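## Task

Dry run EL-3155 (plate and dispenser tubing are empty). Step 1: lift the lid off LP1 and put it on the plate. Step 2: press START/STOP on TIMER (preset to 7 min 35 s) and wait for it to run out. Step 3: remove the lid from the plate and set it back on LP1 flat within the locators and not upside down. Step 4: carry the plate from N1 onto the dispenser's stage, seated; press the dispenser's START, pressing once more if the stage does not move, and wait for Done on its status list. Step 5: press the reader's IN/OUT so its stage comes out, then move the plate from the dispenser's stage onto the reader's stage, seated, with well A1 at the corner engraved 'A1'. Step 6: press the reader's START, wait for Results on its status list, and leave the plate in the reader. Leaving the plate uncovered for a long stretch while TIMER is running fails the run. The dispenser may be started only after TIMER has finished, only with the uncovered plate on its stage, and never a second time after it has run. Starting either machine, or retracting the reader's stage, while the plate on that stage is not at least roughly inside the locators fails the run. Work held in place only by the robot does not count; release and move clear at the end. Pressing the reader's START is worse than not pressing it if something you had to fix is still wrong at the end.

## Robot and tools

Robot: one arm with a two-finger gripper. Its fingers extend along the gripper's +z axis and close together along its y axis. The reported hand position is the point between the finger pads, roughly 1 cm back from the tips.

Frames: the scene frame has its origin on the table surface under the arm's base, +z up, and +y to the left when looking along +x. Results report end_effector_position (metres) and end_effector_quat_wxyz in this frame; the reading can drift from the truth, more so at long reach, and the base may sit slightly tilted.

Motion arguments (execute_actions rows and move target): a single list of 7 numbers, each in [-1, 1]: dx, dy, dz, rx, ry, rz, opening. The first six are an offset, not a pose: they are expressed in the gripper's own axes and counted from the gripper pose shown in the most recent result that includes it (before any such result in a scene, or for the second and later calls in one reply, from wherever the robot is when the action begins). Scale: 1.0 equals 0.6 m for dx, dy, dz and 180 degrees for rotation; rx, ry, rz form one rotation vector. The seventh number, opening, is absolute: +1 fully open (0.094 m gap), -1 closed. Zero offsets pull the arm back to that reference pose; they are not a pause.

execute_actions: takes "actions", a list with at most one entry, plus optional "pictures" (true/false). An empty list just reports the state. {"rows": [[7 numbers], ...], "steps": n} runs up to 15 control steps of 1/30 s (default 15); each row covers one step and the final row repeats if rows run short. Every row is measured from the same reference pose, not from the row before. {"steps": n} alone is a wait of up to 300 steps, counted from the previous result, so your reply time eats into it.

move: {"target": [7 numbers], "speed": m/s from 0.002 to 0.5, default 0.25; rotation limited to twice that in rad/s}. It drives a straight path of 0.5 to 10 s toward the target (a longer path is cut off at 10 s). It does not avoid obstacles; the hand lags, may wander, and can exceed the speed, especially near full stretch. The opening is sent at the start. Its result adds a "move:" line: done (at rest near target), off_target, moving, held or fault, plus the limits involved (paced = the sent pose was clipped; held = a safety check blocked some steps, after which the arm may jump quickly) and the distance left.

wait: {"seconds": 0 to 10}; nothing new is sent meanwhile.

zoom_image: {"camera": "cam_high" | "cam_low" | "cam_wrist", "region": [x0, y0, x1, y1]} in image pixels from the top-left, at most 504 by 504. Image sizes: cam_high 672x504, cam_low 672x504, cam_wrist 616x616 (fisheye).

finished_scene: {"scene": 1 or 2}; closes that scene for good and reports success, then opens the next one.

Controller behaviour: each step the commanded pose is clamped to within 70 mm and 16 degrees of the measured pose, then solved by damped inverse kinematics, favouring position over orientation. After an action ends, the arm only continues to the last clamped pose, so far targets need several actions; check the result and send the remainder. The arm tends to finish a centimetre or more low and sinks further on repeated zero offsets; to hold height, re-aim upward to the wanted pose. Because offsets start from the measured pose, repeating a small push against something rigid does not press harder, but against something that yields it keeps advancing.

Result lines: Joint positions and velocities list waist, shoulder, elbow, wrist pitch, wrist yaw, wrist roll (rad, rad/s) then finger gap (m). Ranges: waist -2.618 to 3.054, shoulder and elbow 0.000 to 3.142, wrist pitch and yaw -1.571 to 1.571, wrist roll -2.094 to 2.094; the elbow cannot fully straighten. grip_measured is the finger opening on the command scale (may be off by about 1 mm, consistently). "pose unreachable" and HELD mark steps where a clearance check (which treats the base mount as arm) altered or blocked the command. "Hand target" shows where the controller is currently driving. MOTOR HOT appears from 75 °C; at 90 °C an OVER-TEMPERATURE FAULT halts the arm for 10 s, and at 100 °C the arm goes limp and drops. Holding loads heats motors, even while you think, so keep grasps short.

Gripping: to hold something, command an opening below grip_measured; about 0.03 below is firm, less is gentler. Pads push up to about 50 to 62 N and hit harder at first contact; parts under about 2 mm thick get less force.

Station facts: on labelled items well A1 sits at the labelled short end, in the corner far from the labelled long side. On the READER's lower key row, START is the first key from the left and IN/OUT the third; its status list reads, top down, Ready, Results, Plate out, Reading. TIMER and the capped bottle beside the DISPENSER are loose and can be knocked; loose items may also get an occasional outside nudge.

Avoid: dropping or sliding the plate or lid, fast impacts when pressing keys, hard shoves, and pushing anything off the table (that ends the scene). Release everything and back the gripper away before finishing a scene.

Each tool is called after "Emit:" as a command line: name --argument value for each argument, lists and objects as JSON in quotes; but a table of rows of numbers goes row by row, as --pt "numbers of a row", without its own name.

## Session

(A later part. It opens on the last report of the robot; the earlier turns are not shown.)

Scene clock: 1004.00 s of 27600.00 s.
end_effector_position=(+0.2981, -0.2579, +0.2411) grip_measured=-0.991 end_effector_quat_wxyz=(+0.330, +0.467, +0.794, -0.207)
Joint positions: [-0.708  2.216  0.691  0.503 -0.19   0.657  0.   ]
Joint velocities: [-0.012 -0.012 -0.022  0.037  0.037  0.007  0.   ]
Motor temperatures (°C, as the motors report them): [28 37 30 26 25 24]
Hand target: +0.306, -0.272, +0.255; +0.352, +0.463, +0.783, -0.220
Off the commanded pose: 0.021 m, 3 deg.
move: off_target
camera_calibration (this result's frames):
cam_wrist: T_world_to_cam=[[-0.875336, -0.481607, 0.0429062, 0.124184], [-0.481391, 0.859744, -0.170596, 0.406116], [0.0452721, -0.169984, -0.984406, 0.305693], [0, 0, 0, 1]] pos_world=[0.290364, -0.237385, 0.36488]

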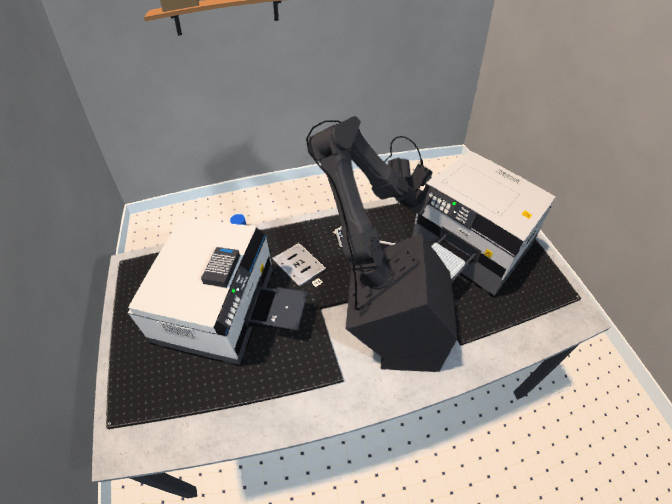

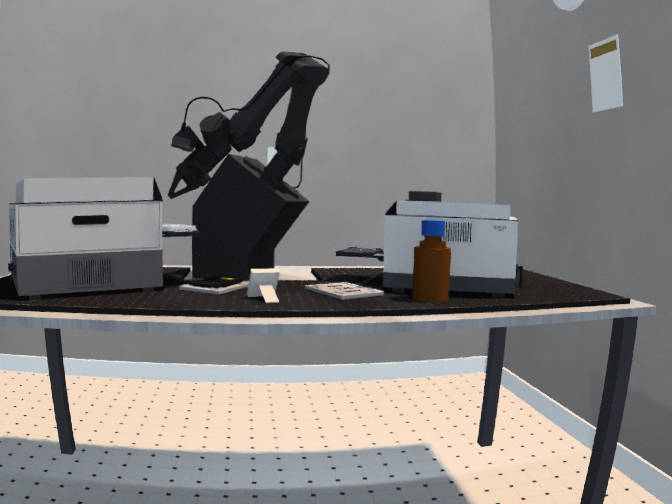

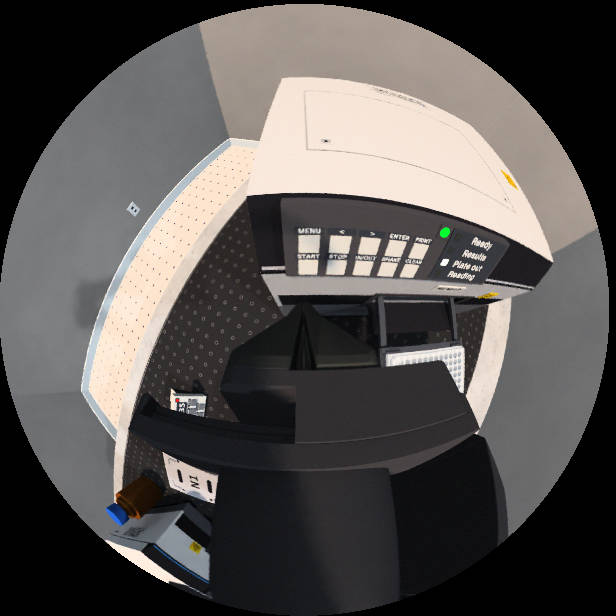

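Emit:
move --target '[-0.054,-0.004,0.021,0,-0.015,0,-1]' --speed 0.03

Scene clock: 1008.63 s of 27600.00 s.
end_effector_position=(+0.3062, -0.2752, +0.2452) grip_measured=-0.991 end_effector_quat_wxyz=(+0.336, +0.463, +0.793, -0.212)
Joint positions: [-0.731  2.261  0.756  0.492 -0.193  0.633  0.   ]
Joint velocities: [ 0.002 -0.002  0.007  0.051  0.037  0.051  0.001]
Motor temperatures (°C, as the motors report them): [28 37 30 26 25 24]
Hand target: +0.311, -0.286, +0.256; +0.348, +0.462, +0.786, -0.218
Off the commanded pose: 0.016 m, 2 deg.
move: off_target
camera_calibration (this result's frames):
cam_wrist: T_world_to_cam=[[-0.873005, -0.485419, 0.0472203, 0.119895], [-0.485138, 0.854389, -0.186171, 0.42902], [0.0500265, -0.185437, -0.981382, 0.299943], [0, 0, 0, 1]] pos_world=[0.297798, -0.252731, 0.368568]

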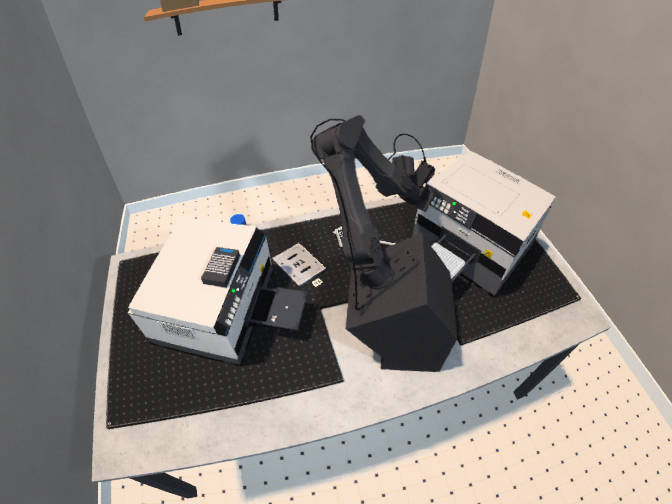

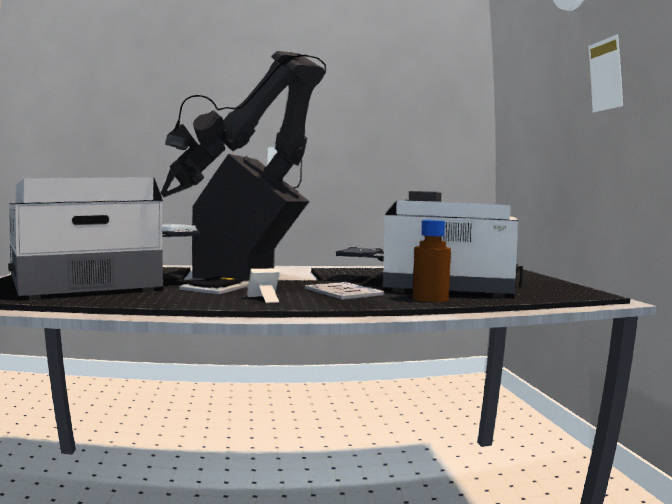

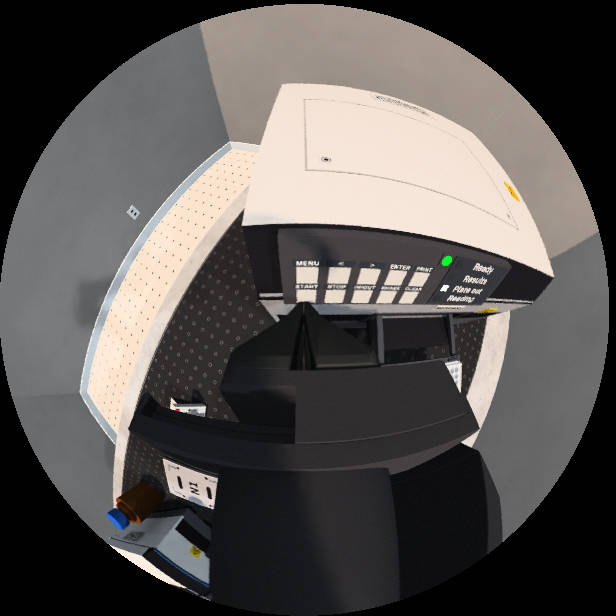

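Emit:
execute_actions --actions '[{"rows":[[-0.027,0,0.003,0,-0.01,0,-1],[-0.028,0,0.005,0,-0.01,0,-1],[-0.029,0,0.007,0,-0.01,0,-1],[-0.030,0,0.009,0,-0.01,0,-1],[-0.031,0,0.011,0,-0.01,0,-1],[-0.032,0,0.013,0,-0.01,0,-1],[-0.033,0,0.015,0,-0.01,0,-1],[-0.034,0,0.017,0,-0.01,0,-1],[-0.035,0,0.019,0,-0.01,0,-1],[-0.036,0,0.021,0,-0.01,0,-1]]}]'

Scene clock: 1012.07 s of 27600.00 s.
end_effector_position=(+0.3091, -0.2798, +0.2429) grip_measured=-0.991 end_effector_quat_wxyz=(+0.331, +0.464, +0.795, -0.208)
Joint positions: [-0.736  2.282  0.787  0.473 -0.203  0.626  0.   ]
Joint velocities: [-0.002 -0.012 -0.012  0.007 -0.051  0.007 -0.001]
Motor temperatures (°C, as the motors report them): [29 36 31 26 25 24]
Hand target: +0.317, -0.295, +0.253; +0.348, +0.460, +0.787, -0.219
Off the commanded pose: 0.021 m, 2 deg.
Steps of this call (steps 1 to 88: nothing new was sent; steps 89 to 103: all 15 steps of this action). Readings (end_effector_position):
89: (+0.3059, -0.2752, +0.2449)
90: (+0.3058, -0.2752, +0.2449)
92: (+0.3059, -0.2755, +0.2446)
96: (+0.3092, -0.2799, +0.2431)
103: the state above
camera_calibration (this result's frames):
cam_wrist: T_world_to_cam=[[-0.87186, -0.487472, 0.0472348, 0.119361], [-0.487712, 0.855375, -0.17456, 0.432216], [0.0446895, -0.175229, -0.983513, 0.301752], [0, 0, 0, 1]] pos_world=[0.301378, -0.258645, 0.366587]

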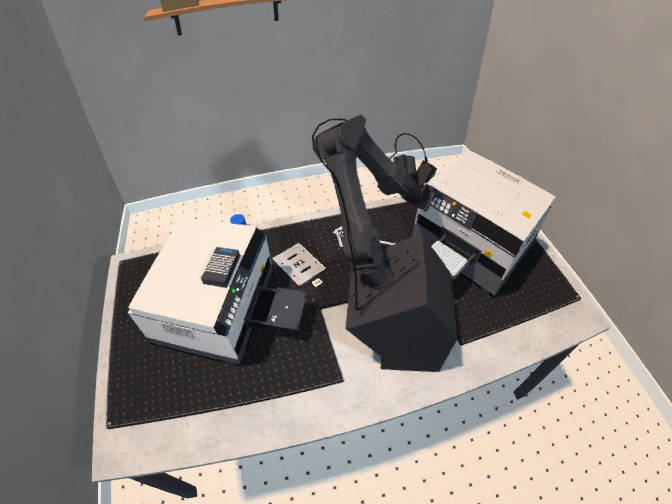

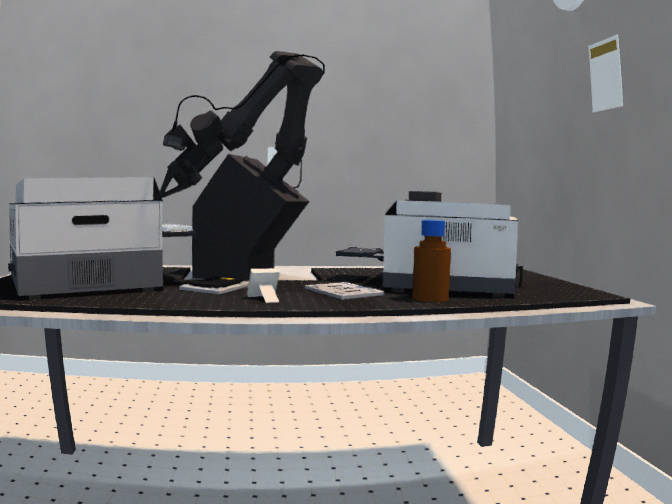

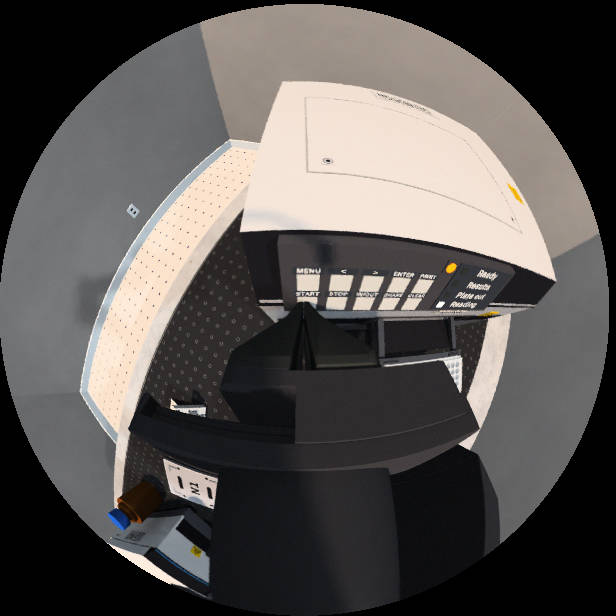

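Emit:
move --target '[0.08,0,-0.15,0,0,0,-1]' --speed 0.1

Emit:
wait --seconds 10

Emit:
wait --seconds 10

Scene clock: 1018.23 s of 27600.00 s.
end_effector_position=(+0.2660, -0.1930, +0.2651) grip_measured=-0.991 end_effector_quat_wxyz=(+0.326, +0.459, +0.802, -0.199)
Joint positions: [-0.688  1.881  0.44   0.421 -0.204  0.656  0.   ]
Joint velocities: [-0.012  0.002 -0.007 -0.11   0.066  0.037 -0.001]
Motor temperatures (°C, as the motors report them): [29 36 31 27 25 24]
Hand target: +0.262, -0.194, +0.269; +0.331, +0.463, +0.795, -0.209
Off the commanded pose: 0.007 m, 2 deg.
move: done
camera_calibration (this result's frames):
cam_wrist: T_world_to_cam=[[-0.862477, -0.504356, 0.0419401, 0.11877], [-0.504312, 0.849526, -0.154836, 0.338817], [0.0424633, -0.154693, -0.98705, 0.346161], [0, 0, 0, 1]] pos_world=[0.258607, -0.174383, 0.389158]

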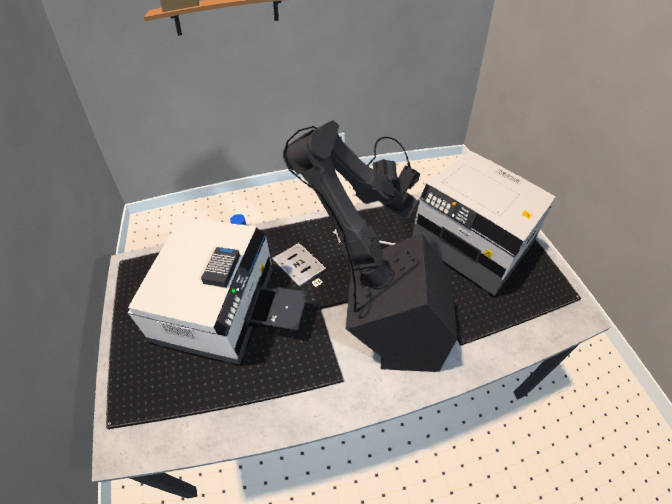

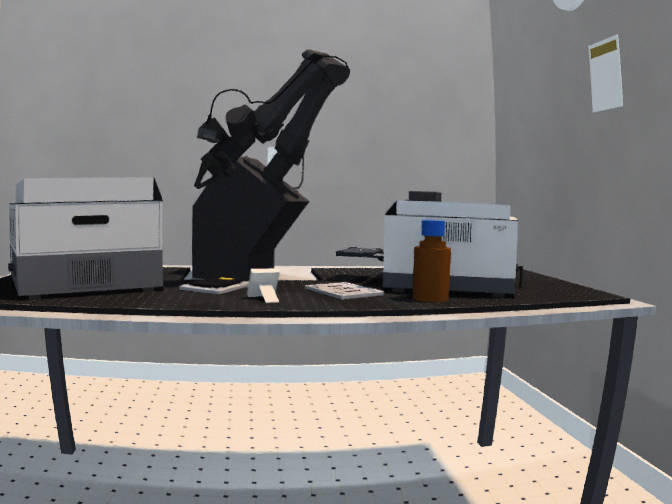

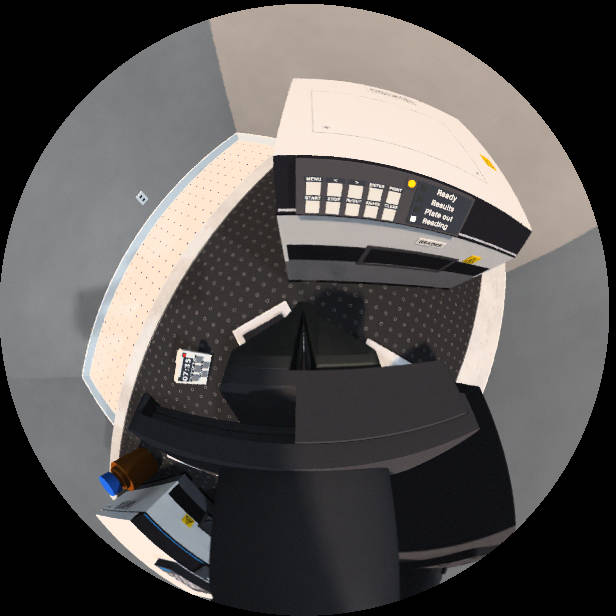

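Scene clock: 1028.23 s of 27600.00 s.
end_effector_position=(+0.2657, -0.1930, +0.2649) grip_measured=-0.991 end_effector_quat_wxyz=(+0.326, +0.460, +0.802, -0.199)
Joint positions: [-0.688  1.881  0.44   0.42  -0.203  0.657  0.   ]
Joint velocities: [ 0.007  0.012  0.002 -0.007  0.022 -0.066 -0.001]
Motor temperatures (°C, as the motors report them): [28 35 30 27 25 24]
Hand target: +0.262, -0.194, +0.270; +0.331, +0.463, +0.795, -0.209
Off the commanded pose: 0.007 m, 2 deg.
Steps of this call (steps 1 to 300: nothing new was sent). Readings (end_effector_position):
1: (+0.2659, -0.1930, +0.2650)
2: (+0.2658, -0.1930, +0.2650)
4: (+0.2657, -0.1930, +0.2649)
8: (+0.2657, -0.1930, +0.2649)
300: the state above
camera_calibration (this result's frames):
cam_wrist: T_world_to_cam=[[-0.863131, -0.503205, 0.0423083, 0.118792], [-0.503274, 0.850308, -0.153918, 0.33824], [0.0414773, -0.154144, -0.987177, 0.346408], [0, 0, 0, 1]] pos_world=[0.258392, -0.174435, 0.389001]

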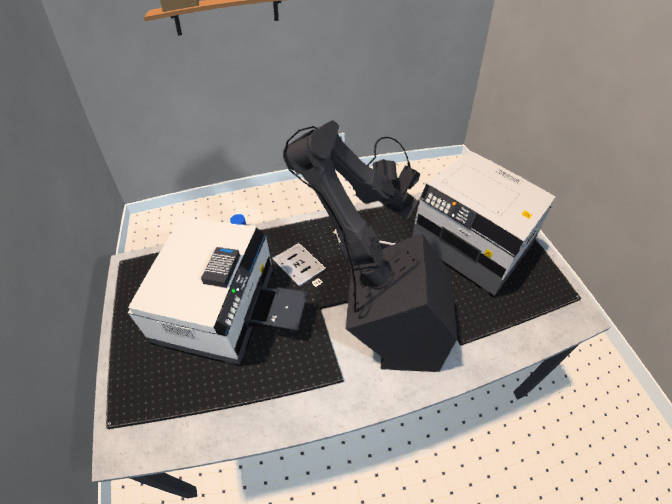

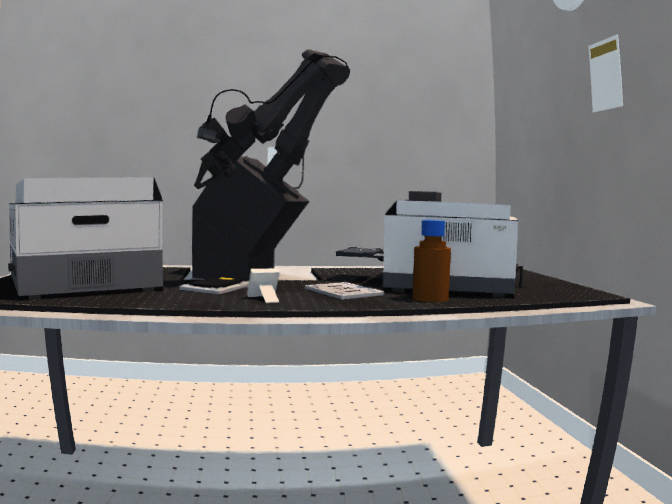

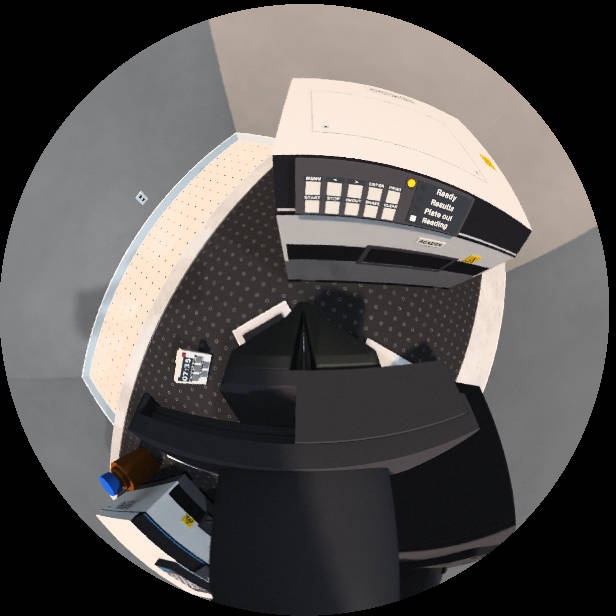

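Scene clock: 1038.23 s of 27600.00 s.
end_effector_position=(+0.2657, -0.1930, +0.2649) grip_measured=-0.991 end_effector_quat_wxyz=(+0.326, +0.460, +0.802, -0.199)
Joint positions: [-0.688  1.881  0.44   0.42  -0.203  0.657  0.   ]
Joint velocities: [ 0.017  0.007 -0.002 -0.051 -0.007  0.007  0.001]
Motor temperatures (°C, as the motors report them): [28 35 30 27 25 24]
Hand target: +0.262, -0.194, +0.270; +0.331, +0.463, +0.795, -0.209
Off the commanded pose: 0.007 m, 2 deg.
Steps of this call (steps 1 to 300: nothing new was sent). Readings (end_effector_position):
1: (+0.2657, -0.1930, +0.2649)
2: (+0.2657, -0.1930, +0.2649)
4: (+0.2657, -0.1930, +0.2649)
8: (+0.2657, -0.1930, +0.2649)
300: the state above
camera_calibration (this result's frames):
cam_wrist: T_world_to_cam=[[-0.863131, -0.503205, 0.0423083, 0.118792], [-0.503274, 0.850308, -0.153918, 0.33824], [0.0414773, -0.154144, -0.987177, 0.346408], [0, 0, 0, 1]] pos_world=[0.258392, -0.174435, 0.389001]

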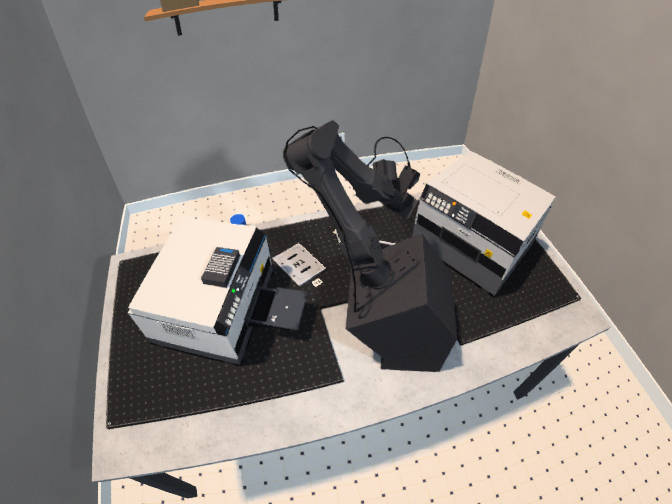

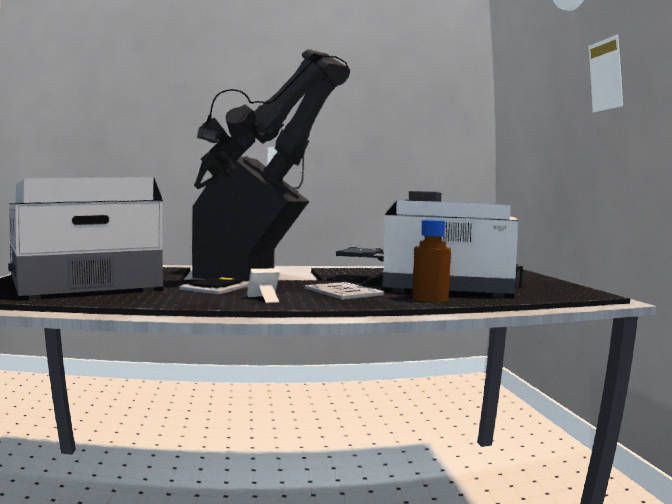

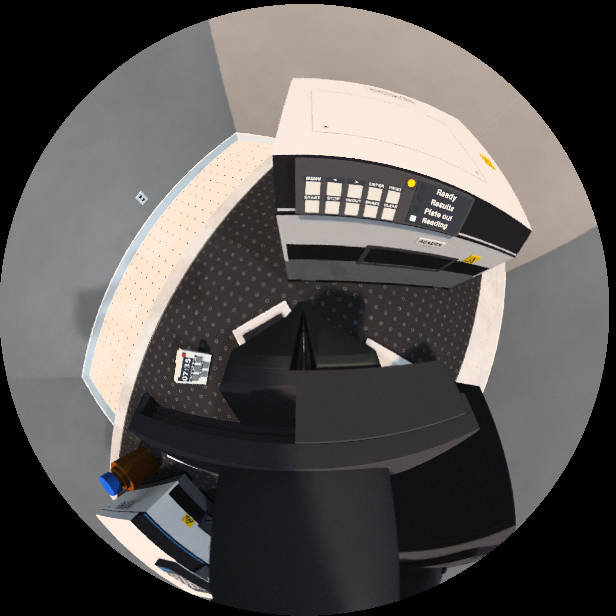

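Emit:
wait --seconds 10

Scene clock: 1048.83 s of 27600.00 s.
end_effector_position=(+0.2657, -0.1930, +0.2649) grip_measured=-0.991 end_effector_quat_wxyz=(+0.326, +0.460, +0.802, -0.199)
Joint positions: [-0.688  1.881  0.44   0.42  -0.203  0.657  0.   ]
Joint velocities: [-0.012 -0.007 -0.002 -0.037 -0.081 -0.037 -0.001]
Motor temperatures (°C, as the motors report them): [28 35 29 27 25 24]
Hand target: +0.262, -0.194, +0.270; +0.331, +0.463, +0.795, -0.209
Off the commanded pose: 0.007 m, 2 deg.
Steps of this call (steps 1 to 318: nothing new was sent). Readings (end_effector_position):
1: (+0.2657, -0.1930, +0.2649)
2: (+0.2657, -0.1930, +0.2649)
4: (+0.2657, -0.1930, +0.2649)
8: (+0.2657, -0.1930, +0.2649)
318: the state above
camera_calibration (this result's frames):
cam_wrist: T_world_to_cam=[[-0.863131, -0.503205, 0.0423083, 0.118792], [-0.503274, 0.850308, -0.153918, 0.33824], [0.0414773, -0.154144, -0.987177, 0.346408], [0, 0, 0, 1]] pos_world=[0.258392, -0.174435, 0.389001]

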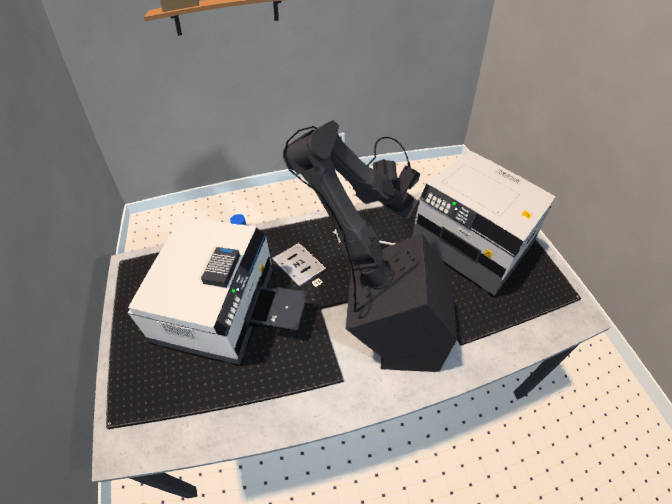

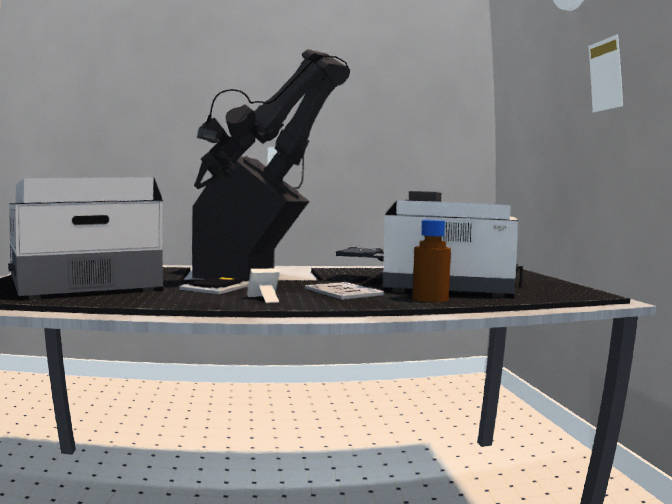

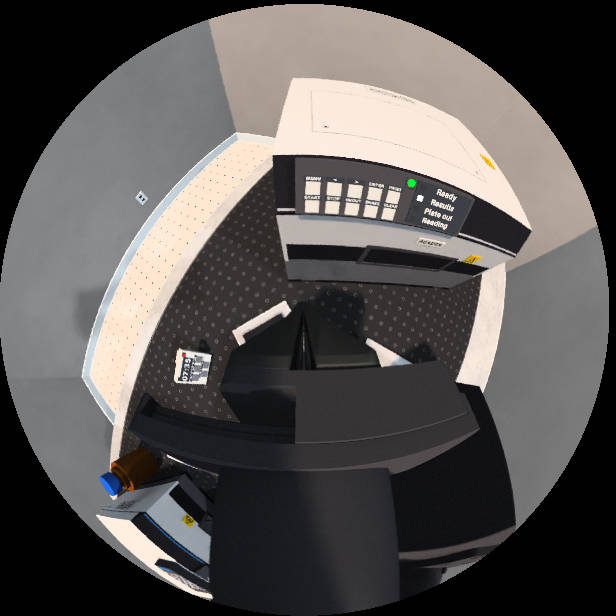

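Emit:
finished_scene --scene 2

The scene is finished: the task was done.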